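# Seat the lid fully on the box and release it

## Task

Set the lid onto the box so that it sits completely down. It must stay seated on its own, not just because the robot holds it there. At the end, both cups must have released it and pulled away from it.

## Robot and tools

Robot: two six-joint arms, left_arm and right_arm. Each ends in a vacuum suction cup, not fingers. left_arm's base is at (+0.058, +0.525, 0) m with quat_wxyz (+1.000, 0, 0, -0.010). right_arm's base is at (-0.023, -0.665, 0) m with quat_wxyz (+0.999, 0, 0, -0.047). The elbow cannot fully straighten. Joint load limits in N m: shoulder pan 306, shoulder lift 306, elbow 139, wrists 50.2 each.

Frames: the scene frame has its origin on the table top midway between the arms. +z is up, +x points out over the table, and left_arm sits on the +y side. The names left and right are just labels and do not match image sides. The cup point is the centre of the cup rim, which is 36 mm across, and the cup faces along the cup point's own +z axis. From about 4 cm back from the rim, the tool body and its camera bulge up to about 9 cm sideways. Reported positions get less accurate when the arm is reaching far.

execute_actions(actions): actions is a list of actions. Each action is a list of 1 to 15 rows, and each row is one control step of 1/30 s. If an action has fewer than 15 rows, its last row repeats until the action's 0.5 s are used up. Every row is a single list covering both arms, 14 numbers in [-1, 1]: left dx, dy, dz, rx, ry, rz, left suction, then right dx, dy, dz, rx, ry, rz, right suction. dx to rz are offsets, not poses. They are measured in the cup point's own axes, from where that cup point was at the start of the action. Every row in an action uses that same start, not the row before it. For a call's first action, the start is the last pose reported in the scene. The scale is 1.0 = 0.6 m for translation or 180 degrees for rotation. rx, ry, rz together form one rotation vector. Suction above 0.01 means on and 0.01 or less means off. The setting persists, and a 0 you send is obeyed, so repeat the previous value to keep it. On each step the commanded pose is clipped to within 100 mm and 16 degrees of the measured pose, so a long reach can need several actions. An empty list just returns the state and the images. Motion trails the commands by about 0.17 s.

move(target, speed, stop_force, blocking): target is one 14-number row laid out as above. Its values are offsets in each cup point's axes, measured from the pose in the latest result that shows one. Each cup point travels a straight path, and both paths finish together within 0.5 to 10 s. A move that would run longer stops at 10 s, short of the target. speed is 0.002 to 0.5 m/s (default 0.25), and the turn rate is limited to twice that value in rad/s. Paths do not avoid obstacles or the other arm, and arms may lag, drift or overshoot speed. stop_force is 13 to 80 N, one value shared by both arms, and is not accepted before 0.2 s of scene time. An arm's path ends once the push against its motion rises by that much for 2 steps. It then backs off 2 steps and holds, though it may still press hard for about a second. With stop_force, a slow move may aim past the contact. Do not rely on it while the cup is rotating. Leave it out when lifting away from something you are pressing on. blocking=false returns after 0.5 s and cannot be combined with stop_force. Until that move has ended, call wait(0) or stop before sending anything else. The move: line reports how each arm ended: done, off_target, moving, held, fault or contact. It also lists limits: paced means the pose was clipped, and held means some steps were blocked, after which the arm may spurt.

wait(seconds): 0 to 10, holds the last commands and returns early when a running move ends. stop(): brakes a running move; the arm needs room to do so. zoom_image(camera, region): region is [x0, y0, x1, y1] in pixels, at most 504 by 504. Cameras are cam_head_left, cam_head_right, cam_high, cam_low, cam_left_wrist and cam_right_wrist, each 896x504, with the calibration given. read_manual(section): "licences" only. finished_scene(scene): ends the current scene for good; pass its number.

Results: the state line gives each cup point's position (m), quat_wxyz and velocities in the scene frame. A Hand target line shows where the controller is now heading. A pose unreachable line means the clearance check altered or blocked that arm. suction_measured stays near 0 without a seal and reaches 0.83 or more on an airtight surface. part_present switches to 1 at 0.50 and back to 0 below 0.45. Wrist force and Wrist torque are given in each cup point's own axes. When the cup presses on something, the force points back into the arm. The offset can be up to about 5.5 N and the noise about 3.4 N, and readings saturate near 100 N. A MOTOR HOT warning appears at 70 °C, and at 85 °C the arm brakes until it cools.

Gripping: with suction on, press the rim flat onto a smooth face so it seals all the way round, away from edges, holes and seams. A held part rides up to 12 mm nearer the tool because the cup compresses. To release, set the part down on its support, then switch suction off. The cup may keep touching the part until the tool is 15 mm away. If the cup seals onto the table, switch suction off to free it.

Avoid the following. The arms are stiff, so aiming even slightly past a contact can fault. A torque at a joint's load limit, or 150 N from outside, stops that arm for 10 s and skips the rest of the call. Do not let the arms strike or press each other. Do not drop things, slam them or knock them off the table. Loose objects may get brief pushes from outside. To keep an arm still, send the offset back to its wanted pose in the first call of a reply and zeros afterwards.

Each tool is called after "Emit:" as a command line: name --argument value for each argument, lists and objects as JSON in quotes; but a table of rows of numbers goes row by row, as --pt "numbers of a row", without its own name.

## Session

Emit:
execute_actions --actions '[]'

Scene clock: 0.00 s.
left_arm: end_effector_position=(+0.6878, +0.5133, +0.2001) suction_measured=0.01 part_present=0 end_effector_quat_wxyz=(+0.001, -0.250, +0.968, -0.001) end_effector_velocity=(+0.000, +0.000, +0.000) end_effector_angular_velocity=(+0.000, -0.000, +0.000) | right_arm: end_effector_position=(+0.6044, -0.7245, +0.1991) suction_measured=0.00 part_present=0 end_effector_quat_wxyz=(+0.000, +0.304, +0.953, +0.000) end_effector_velocity=(+0.000, -0.000, +0.000) end_effector_angular_velocity=(-0.000, -0.000, -0.001)
Joint positions: left_arm=[-0.279 -1.558  2.144 -2.159 -1.57   2.337] | right_arm=[-0.281 -1.555  2.142 -2.158 -1.57  -2.898]
Joint velocities: left_arm=[ 0.  0. -0.  0.  0. -0.] | right_arm=[-0.    -0.    -0.     0.     0.     0.001]
Wrist force (N, on the end effector, along its own x y z axes, offset not removed): no reading
Wrist torque (N m, same axes, about the end effector's origin, offset not removed): no reading
Hand target (left_arm): +0.688, +0.513, +0.200; +0.001, -0.250, +0.968, -0.001
Hand target (right_arm): +0.604, -0.725, +0.199; +0.000, +0.304, +0.953, +0.000

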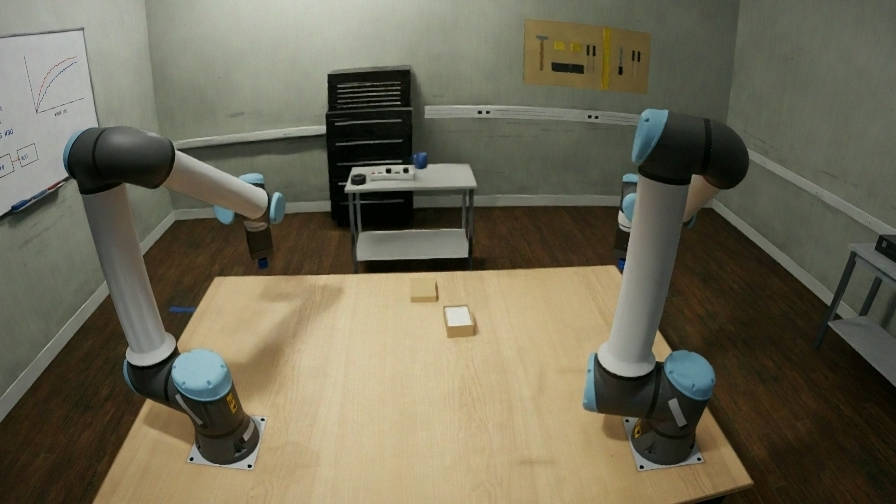

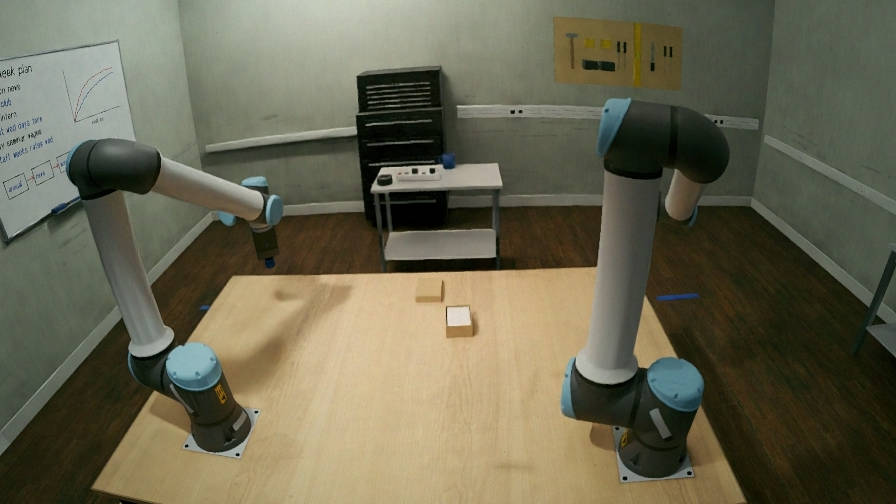

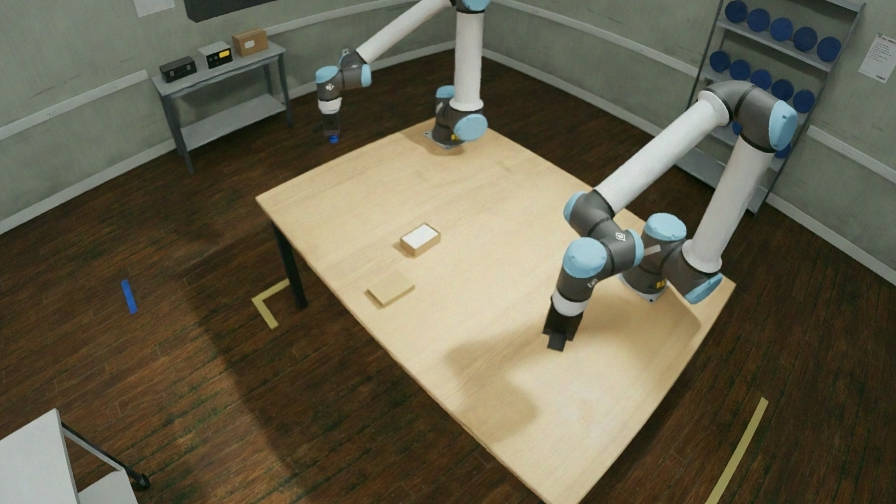

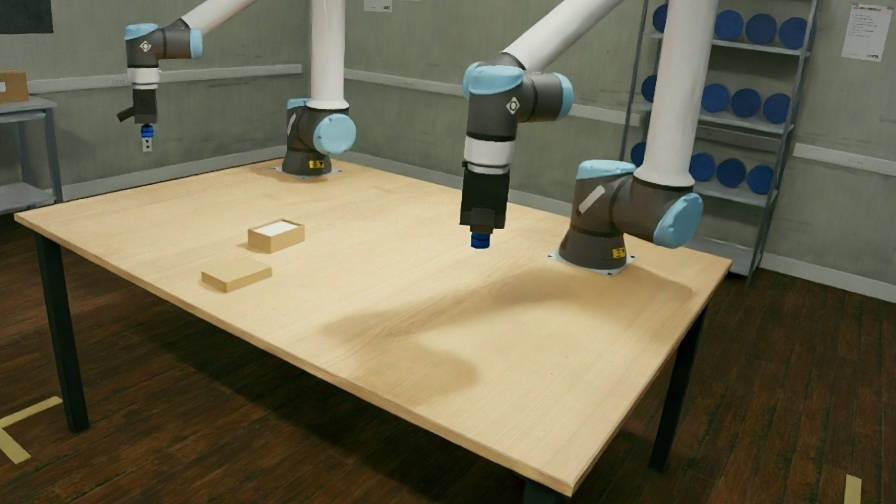

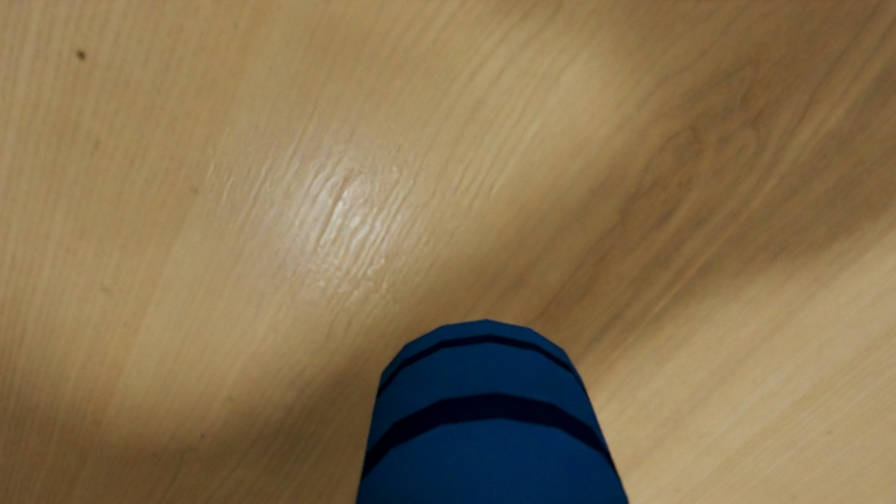

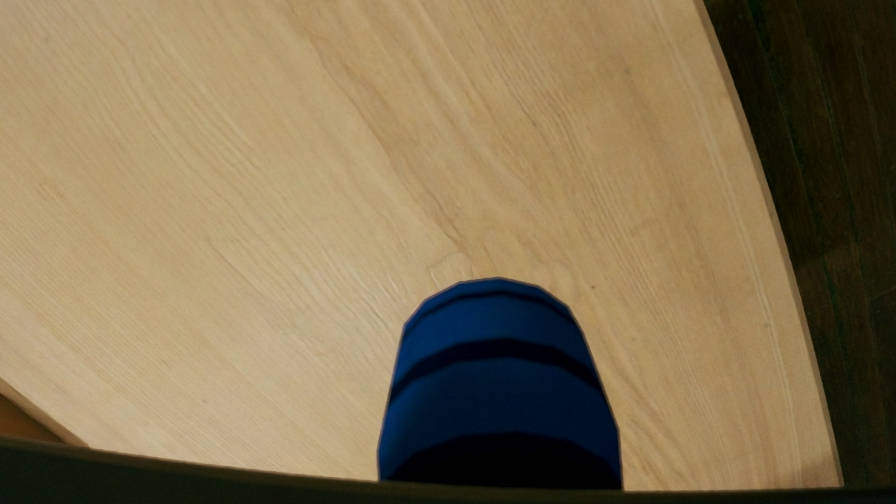

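Emit:
zoom_image --camera "cam_high" --region '[340, 200, 480, 320]'

Emit:
zoom_image --camera "cam_head_left" --region '[390, 260, 500, 350]'

Emit:
zoom_image --camera "cam_low" --region '[180, 200, 330, 310]'

Region (340, 200, 480, 320) of cam_high's 896x504 image, scaled by 3.600, with more detail than that image has; it fills the top 432 rows of this view, and the rest is white.

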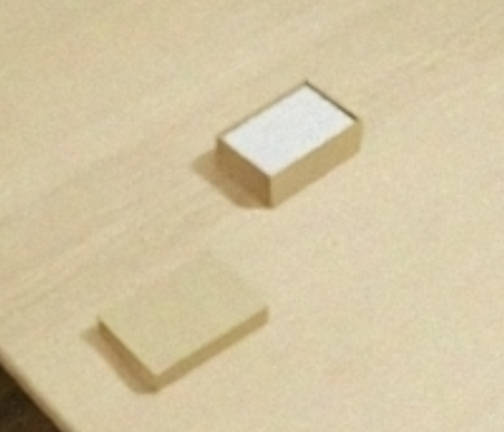

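Region (390, 260, 500, 350) of cam_head_left's 896x504 image, scaled by 4.582, with more detail than that image has; it fills the top 412 rows of this view, and the rest is white.

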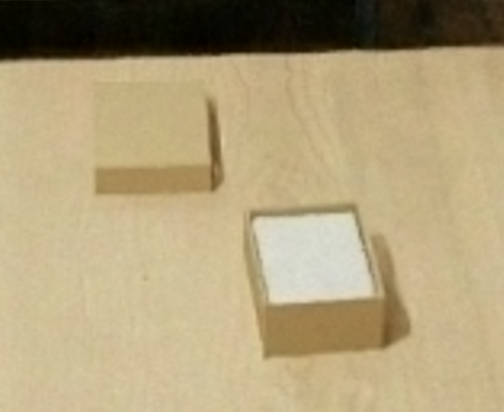

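Region (180, 200, 330, 310) of cam_low's 896x504 image, scaled by 3.360, with more detail than that image has; it fills the top 370 rows of this view, and the rest is white.

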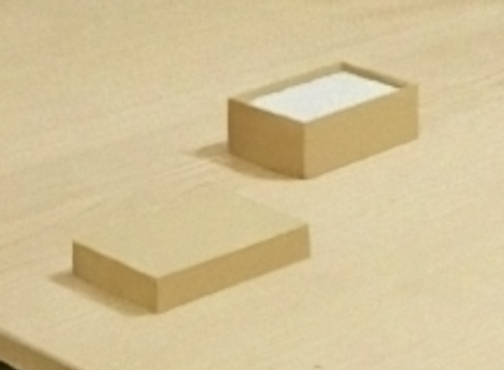

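Emit:
move --target '[0.589,-0.9,0,0,0,0.161,0,0,0,0,0,0,0,0]' --speed 0.4

Emit:
move --target '[-0.355,0.167,0,0,0,0,0,0,0,0,0,0,0,0]' --speed 0.4

Scene clock: 3.00 s.
left_arm: end_effector_position=(+0.6394, -0.1302, +0.2004) suction_measured=0.01 part_present=0 end_effector_quat_wxyz=(+0.001, +0.000, +1.000, -0.001) end_effector_velocity=(+0.000, -0.003, +0.000) end_effector_angular_velocity=(-0.000, -0.000, -0.002) | right_arm: end_effector_position=(+0.6044, -0.7245, +0.1991) suction_measured=0.00 part_present=0 end_effector_quat_wxyz=(+0.000, +0.304, +0.953, +0.000) end_effector_velocity=(-0.000, +0.000, -0.000) end_effector_angular_velocity=(+0.000, +0.000, -0.001)
Joint positions: left_arm=[-1.026 -1.179  1.67  -2.064 -1.57   2.096] | right_arm=[-0.281 -1.555  2.142 -2.158 -1.57  -2.898]
Joint velocities: left_arm=[-0.001  0.003 -0.005  0.001 -0.     0.   ] | right_arm=[-0.     0.     0.     0.     0.     0.001]
Wrist force (N, on the end effector, along its own x y z axes, offset not removed): left_arm=[-2.5 -0.8 -3.1] | right_arm=[-3.8 2.4 1.2]
Wrist torque (N m, same axes, about the end effector's origin, offset not removed): left_arm=[-0.19 0.48 0.12] | right_arm=[0.42 0.34 0.29]
Hand target (left_arm): +0.639, -0.130, +0.200; +0.001, +0.000, +1.000, -0.001
Hand target (right_arm): +0.604, -0.725, +0.199; +0.000, +0.304, +0.953, +0.000
Off the commanded pose (left_arm): 0.001 m, 0 deg.
Off the commanded pose (right_arm): 0.000 m, 0 deg.
move: done
camera_calibration (this result's frames):
cam_left_wrist: T_world_to_cam=[[0.0337059, -0.999354, 0.0124393, -0.151285], [-0.91578, -0.0258977, 0.400845, 0.532749], [-0.400264, -0.0249025, -0.916062, 0.515602], [0, 0, 0, 1]] pos_world=[0.699356, -0.12455, 0.260655]
cam_right_wrist: T_world_to_cam=[[-0.551548, -0.833258, -0.038419, -0.257121], [-0.752842, 0.477429, 0.453091, 0.73277], [-0.359199, 0.278825, -0.890636, 0.680603], [0, 0, 0, 1]] pos_world=[0.654318, -0.753862, 0.26428]

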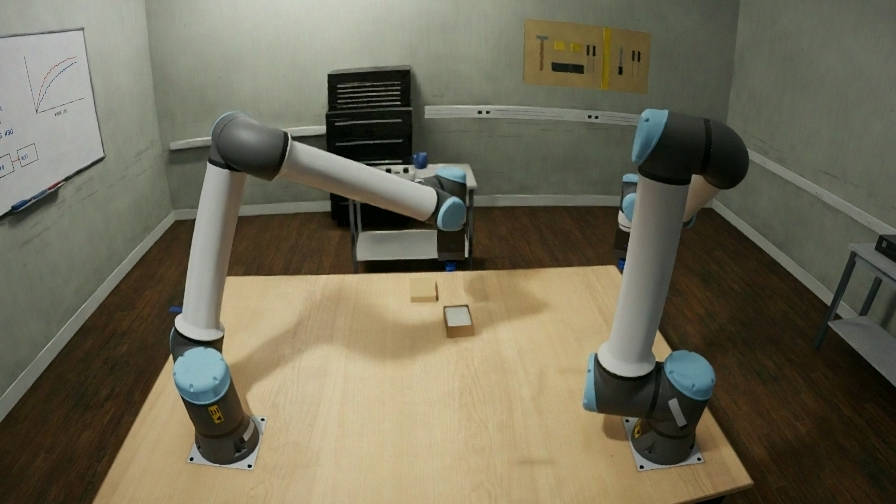

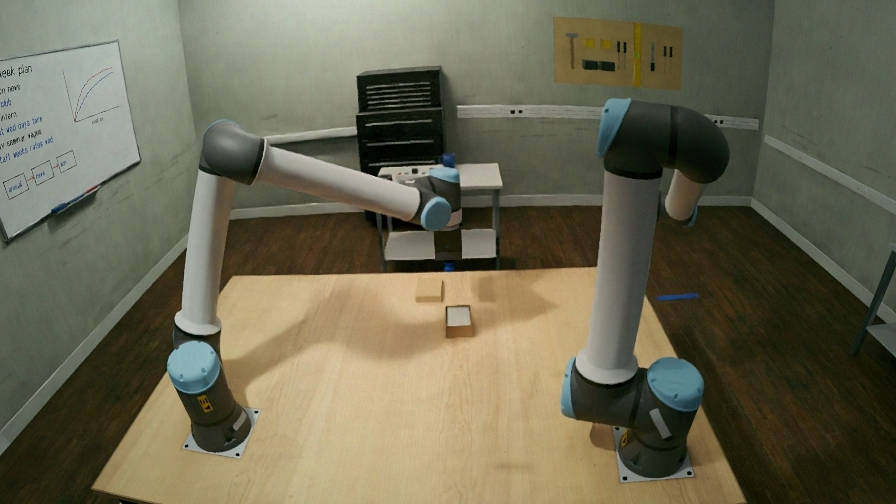

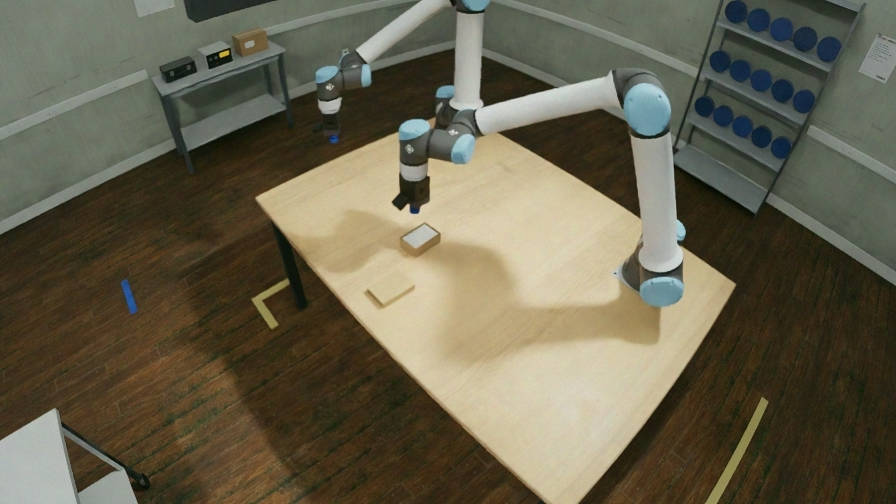

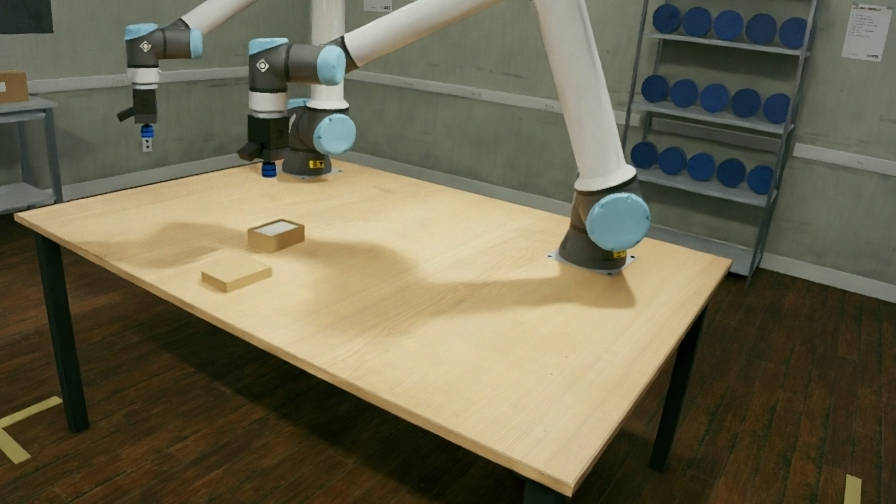

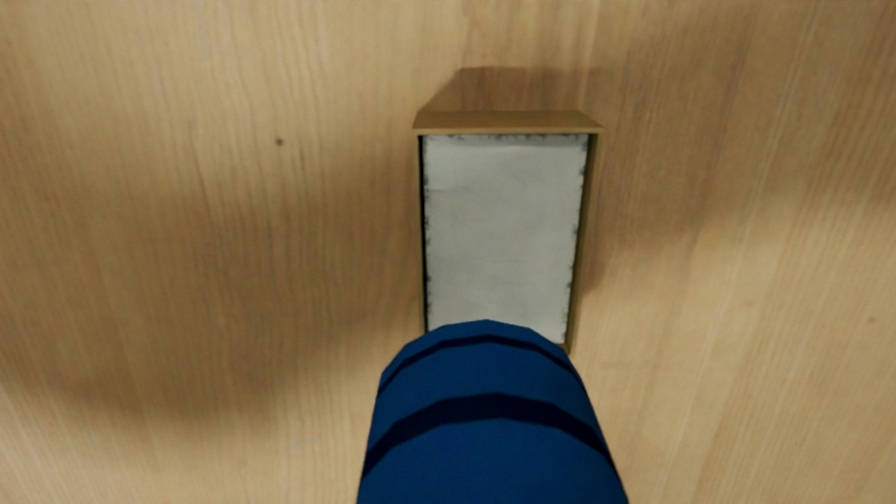

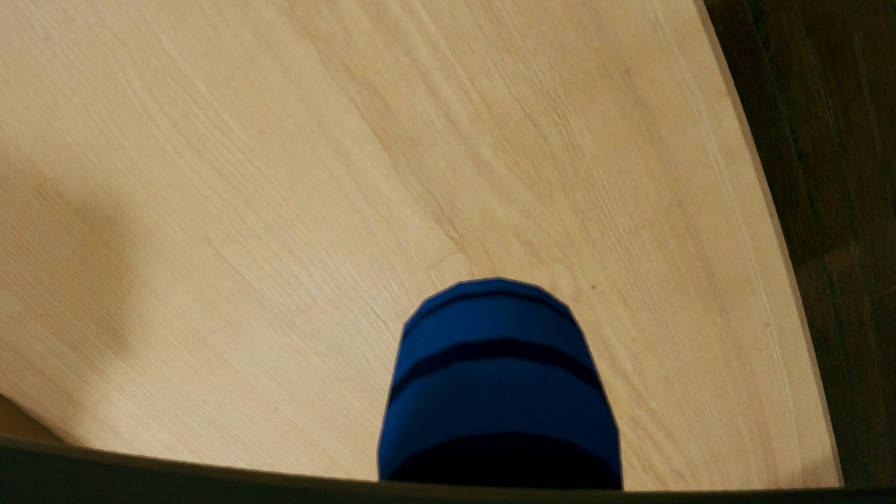

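Scene clock: 4.33 s.
left_arm: end_effector_position=(+0.8522, -0.0302, +0.2006) suction_measured=0.01 part_present=0 end_effector_quat_wxyz=(+0.001, +0.000, +1.000, -0.001) end_effector_velocity=(+0.003, +0.001, -0.001) end_effector_angular_velocity=(+0.001, +0.001, -0.000) | right_arm: end_effector_position=(+0.6044, -0.7245, +0.1991) suction_measured=0.00 part_present=0 end_effector_quat_wxyz=(+0.000, +0.304, +0.953, +0.000) end_effector_velocity=(+0.000, +0.001, -0.001) end_effector_angular_velocity=(+0.001, +0.002, -0.001)
Joint positions: left_arm=[-0.771 -1.041  1.458 -1.991 -1.57   2.35 ] | right_arm=[-0.281 -1.555  2.142 -2.158 -1.57  -2.898]
Joint velocities: left_arm=[ 0.003  0.004 -0.005  0.003 -0.     0.003] | right_arm=[ 0.001  0.002 -0.    -0.     0.     0.002]
Wrist force (N, on the end effector, along its own x y z axes, offset not removed): left_arm=[-2.1 0.0 -2.4] | right_arm=[-0.9 3.5 2.5]
Wrist torque (N m, same axes, about the end effector's origin, offset not removed): left_arm=[-0.22 0.46 0.13] | right_arm=[0.49 0.01 0.30]
Hand target (left_arm): +0.853, -0.030, +0.201; +0.001, +0.000, +1.000, -0.001
Hand target (right_arm): +0.604, -0.725, +0.199; +0.000, +0.304, +0.953, +0.000
Off the commanded pose (left_arm): 0.000 m, 0 deg.
Off the commanded pose (right_arm): 0.000 m, 0 deg.
move: done
camera_calibration (this result's frames):
cam_left_wrist: T_world_to_cam=[[0.033711, -0.999359, 0.0120429, -0.0584562], [-0.915997, -0.0260747, 0.400338, 0.730463], [-0.399767, -0.024527, -0.916289, 0.60307], [0, 0, 0, 1]] pos_world=[0.91216, -0.0245807, 0.260858]
cam_right_wrist: T_world_to_cam=[[-0.551548, -0.833258, -0.0384189, -0.257121], [-0.752842, 0.477429, 0.453091, 0.73277], [-0.359199, 0.278825, -0.890636, 0.680603], [0, 0, 0, 1]] pos_world=[0.654318, -0.753862, 0.26428]

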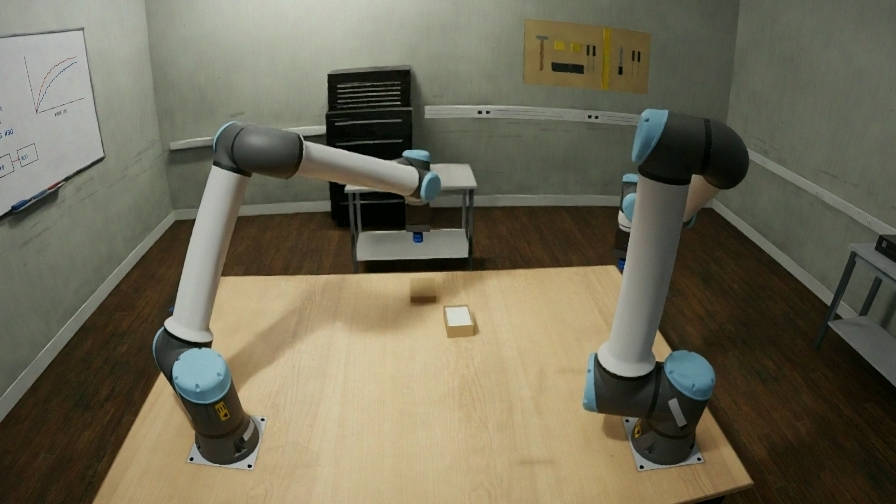

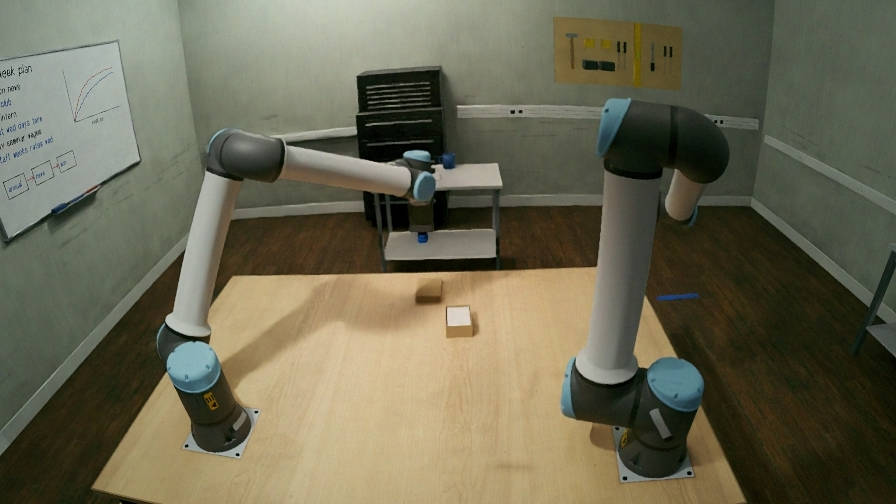

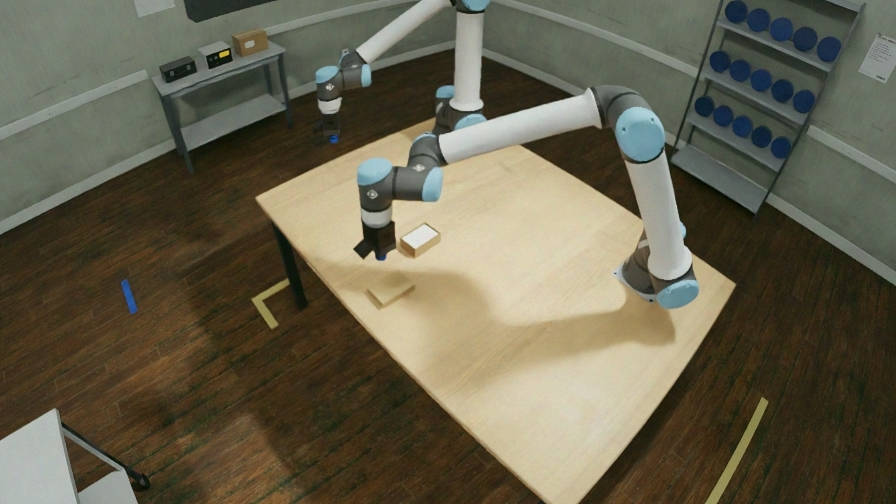

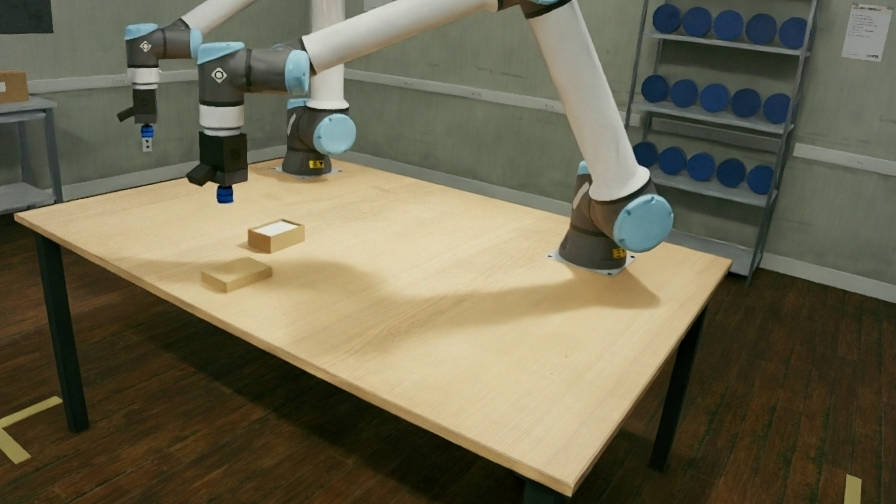

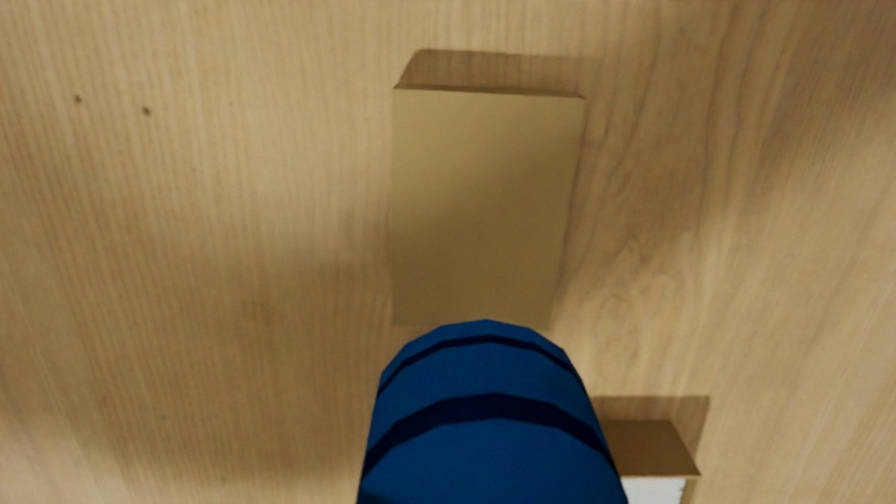

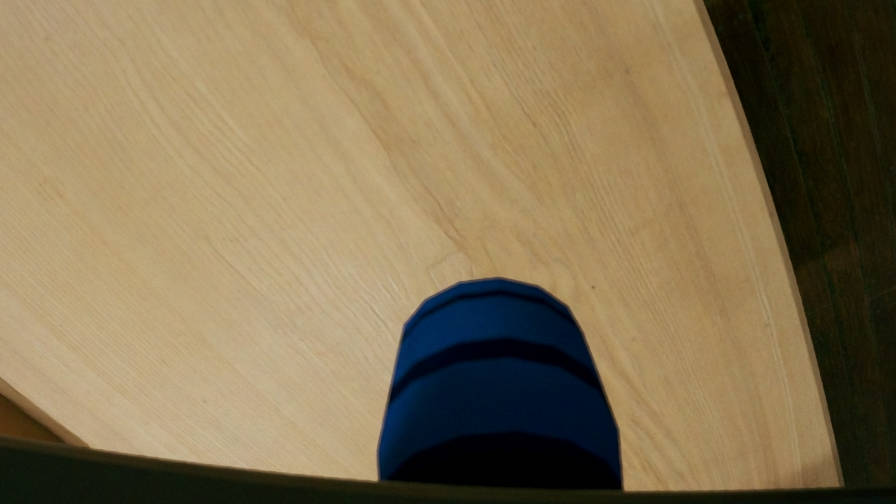

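Emit:
move --target '[0.042,-0.0285,0.267,0,0,0.004,0,0,0,0,0,0,0,0]'

Emit:
move --target '[0,0,0.05,0,0,0,1,0,0,0,0,0,0,0]' --speed 0.015 --stop_force 13

Scene clock: 6.07 s.
left_arm: end_effector_position=(+0.8272, -0.0474, +0.0407) suction_measured=0.01 part_present=0 end_effector_quat_wxyz=(+0.001, +0.006, +1.000, -0.001) end_effector_velocity=(+0.000, -0.000, -0.003) end_effector_angular_velocity=(-0.001, -0.001, +0.000) | right_arm: end_effector_position=(+0.6044, -0.7245, +0.1991) suction_measured=0.00 part_present=0 end_effector_quat_wxyz=(+0.000, +0.304, +0.953, +0.000) end_effector_velocity=(-0.000, -0.000, -0.000) end_effector_angular_velocity=(-0.000, +0.000, -0.001)
Joint positions: left_arm=[-0.803 -0.921  1.582 -2.234 -1.571  2.331] | right_arm=[-0.281 -1.555  2.142 -2.158 -1.57  -2.898]
Joint velocities: left_arm=[ 0.     0.003  0.001 -0.004 -0.    -0.   ] | right_arm=[-0.     0.     0.    -0.    -0.001  0.001]
Wrist force (N, on the end effector, along its own x y z axes, offset not removed): left_arm=[-0.9 1.3 3.1] | right_arm=[-5.7 4.1 1.3]
Wrist torque (N m, same axes, about the end effector's origin, offset not removed): left_arm=[0.09 0.25 0.29] | right_arm=[0.62 0.72 0.27]
Hand target (left_arm): +0.827, -0.047, +0.040; +0.001, +0.006, +1.000, -0.001
Hand target (right_arm): +0.604, -0.725, +0.199; +0.000, +0.304, +0.953, +0.000
Off the commanded pose (left_arm): 0.000 m, 0 deg.
Off the commanded pose (right_arm): 0.000 m, 0 deg.
move: done
camera_calibration (this result's frames):
cam_left_wrist: T_world_to_cam=[[0.021176, -0.999701, 0.0121982, -0.0625746], [-0.916165, -0.0145192, 0.400538, 0.771774], [-0.400241, -0.0196574, -0.916199, 0.446713], [0, 0, 0, 1]] pos_world=[0.887191, -0.0425692, 0.100917]
cam_right_wrist: T_world_to_cam=[[-0.551548, -0.833258, -0.038419, -0.257121], [-0.752842, 0.477429, 0.453091, 0.73277], [-0.359199, 0.278825, -0.890636, 0.680603], [0, 0, 0, 1]] pos_world=[0.654318, -0.753862, 0.26428]

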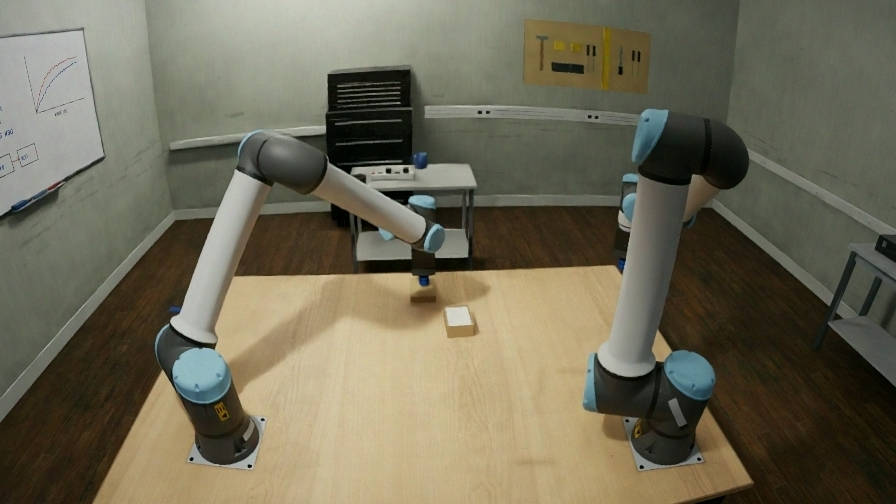

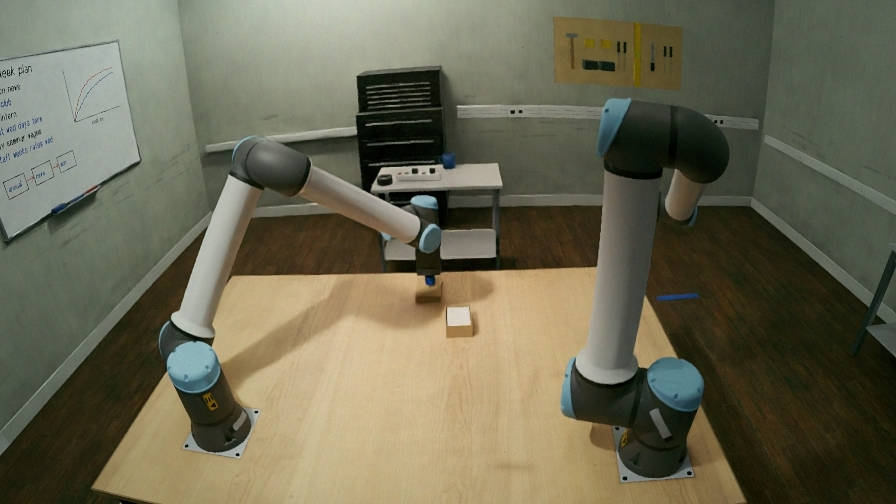

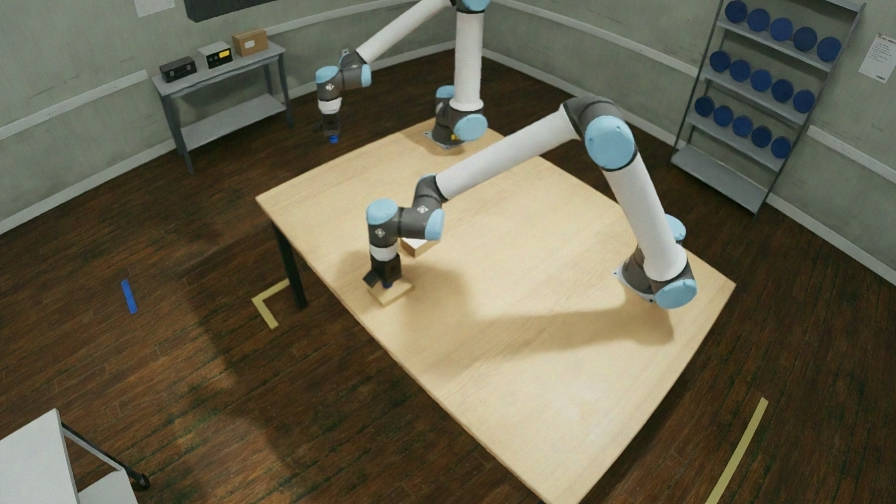

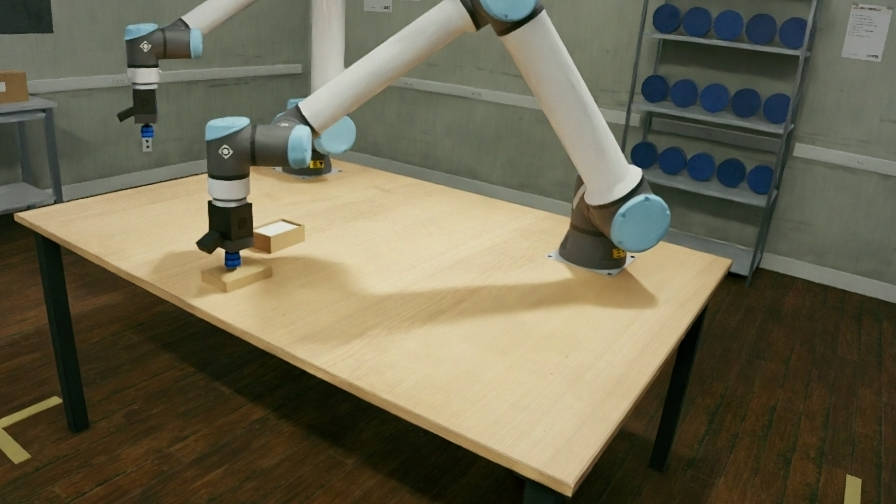

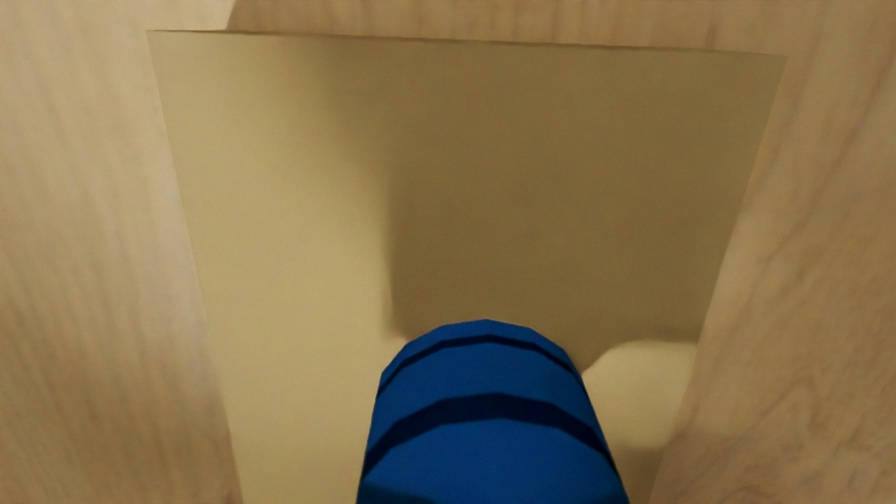

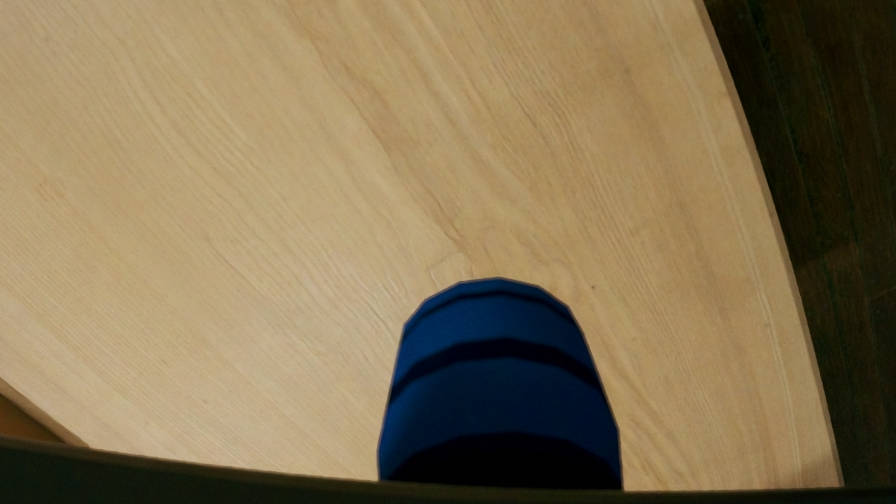

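Scene clock: 8.10 s.
left_arm: end_effector_position=(+0.8272, -0.0475, +0.0163) suction_measured=0.98 part_present=1 end_effector_quat_wxyz=(+0.001, +0.006, +1.000, -0.001) end_effector_velocity=(-0.001, +0.001, +0.002) end_effector_angular_velocity=(+0.003, +0.003, -0.000) | right_arm: end_effector_position=(+0.6044, -0.7245, +0.1991) suction_measured=0.00 part_present=0 end_effector_quat_wxyz=(+0.000, +0.304, +0.953, +0.000) end_effector_velocity=(+0.000, +0.000, -0.001) end_effector_angular_velocity=(+0.000, +0.002, -0.001)
Joint positions: left_arm=[-0.803 -0.896  1.59  -2.268 -1.571  2.331] | right_arm=[-0.281 -1.555  2.142 -2.158 -1.57  -2.898]
Joint velocities: left_arm=[-0.    -0.003  0.     0.008  0.     0.   ] | right_arm=[ 0.     0.002  0.    -0.    -0.     0.001]
Wrist force (N, on the end effector, along its own x y z axes, offset not removed): left_arm=[-4.7 4.2 -31.0] | right_arm=[-5.9 3.4 1.3]
Wrist torque (N m, same axes, about the end effector's origin, offset not removed): left_arm=[0.53 0.74 0.18] | right_arm=[0.46 0.75 0.25]
Hand target (left_arm): +0.827, -0.047, +0.017; +0.001, +0.006, +1.000, -0.001
Hand target (right_arm): +0.604, -0.725, +0.199; +0.000, +0.304, +0.953, +0.000
Off the commanded pose (left_arm): 0.006 m, 0 deg.
Off the commanded pose (right_arm): 0.000 m, 0 deg.
move: contact (left_arm)
camera_calibration (this result's frames):
cam_left_wrist: T_world_to_cam=[[0.0211683, -0.9997, 0.0123505, -0.062354], [-0.916221, -0.0144538, 0.400413, 0.781639], [-0.400114, -0.0197918, -0.916252, 0.424278], [0, 0, 0, 1]] pos_world=[0.887234, -0.0426403, 0.0765374]
cam_right_wrist: T_world_to_cam=[[-0.551548, -0.833258, -0.038419, -0.257121], [-0.752842, 0.477429, 0.453091, 0.73277], [-0.359199, 0.278825, -0.890636, 0.680603], [0, 0, 0, 1]] pos_world=[0.654318, -0.753862, 0.26428]

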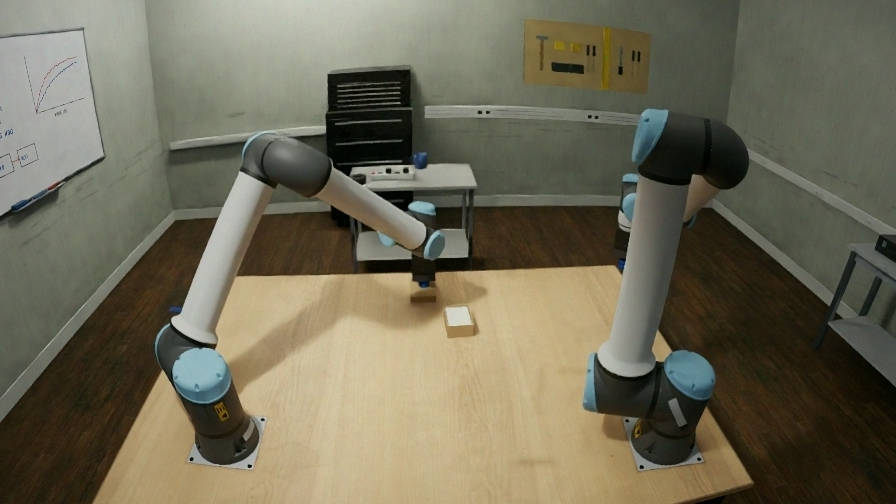

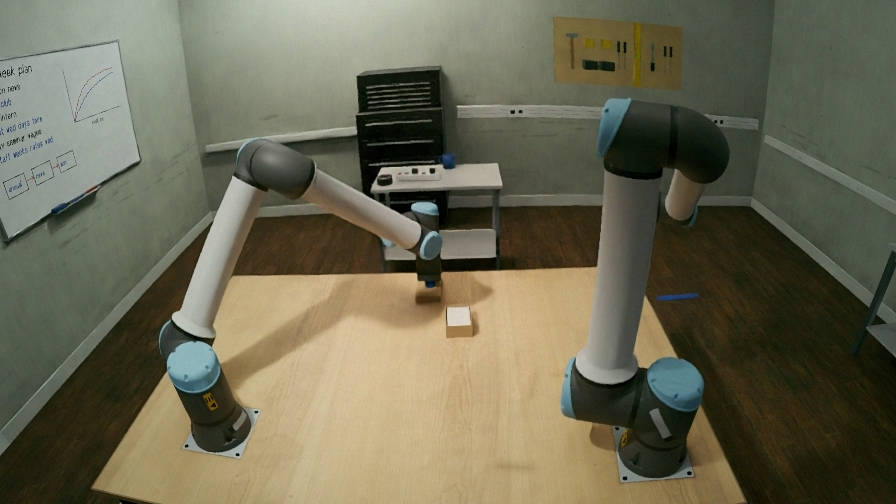

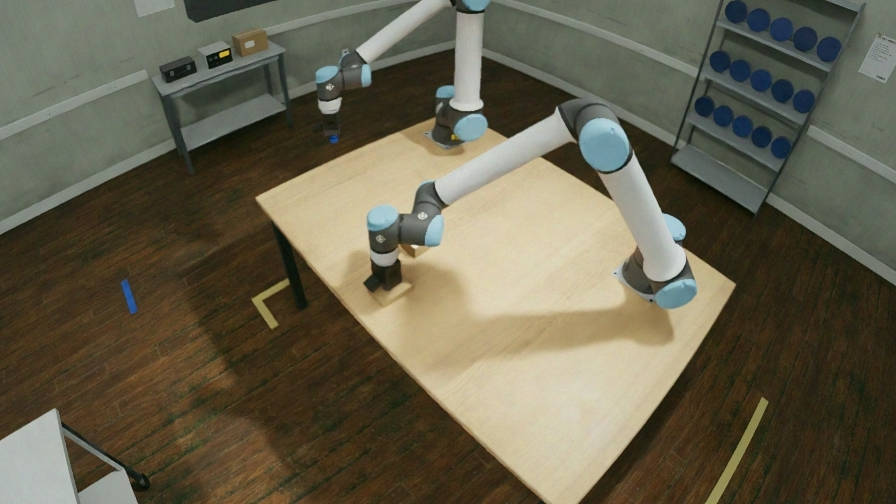

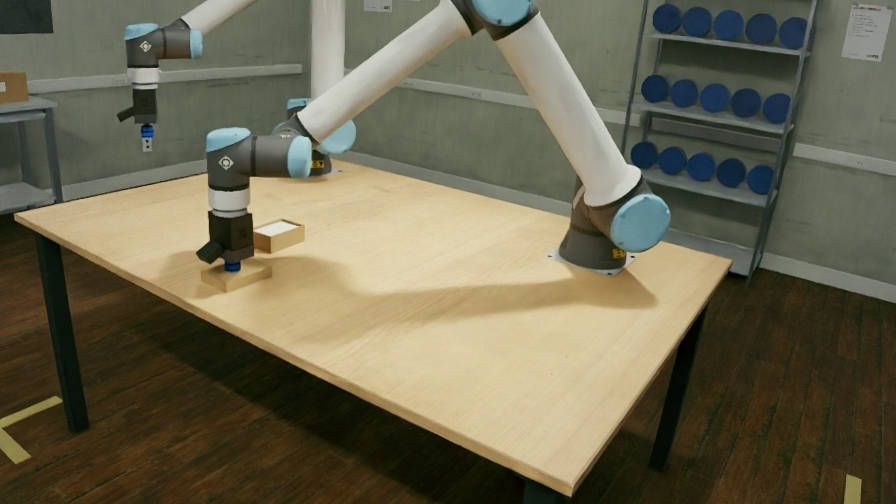

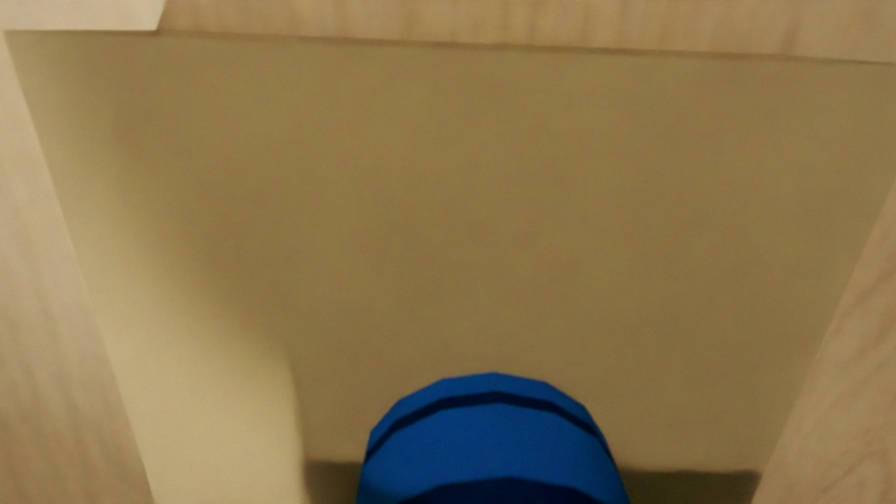

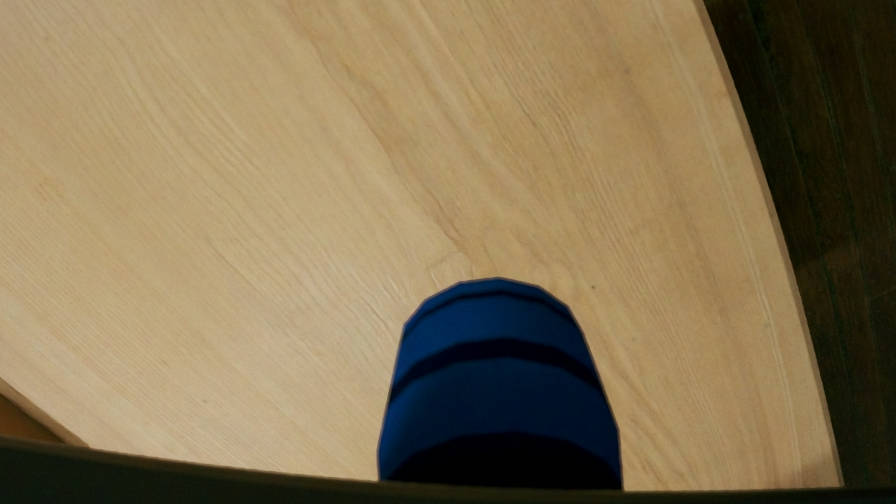

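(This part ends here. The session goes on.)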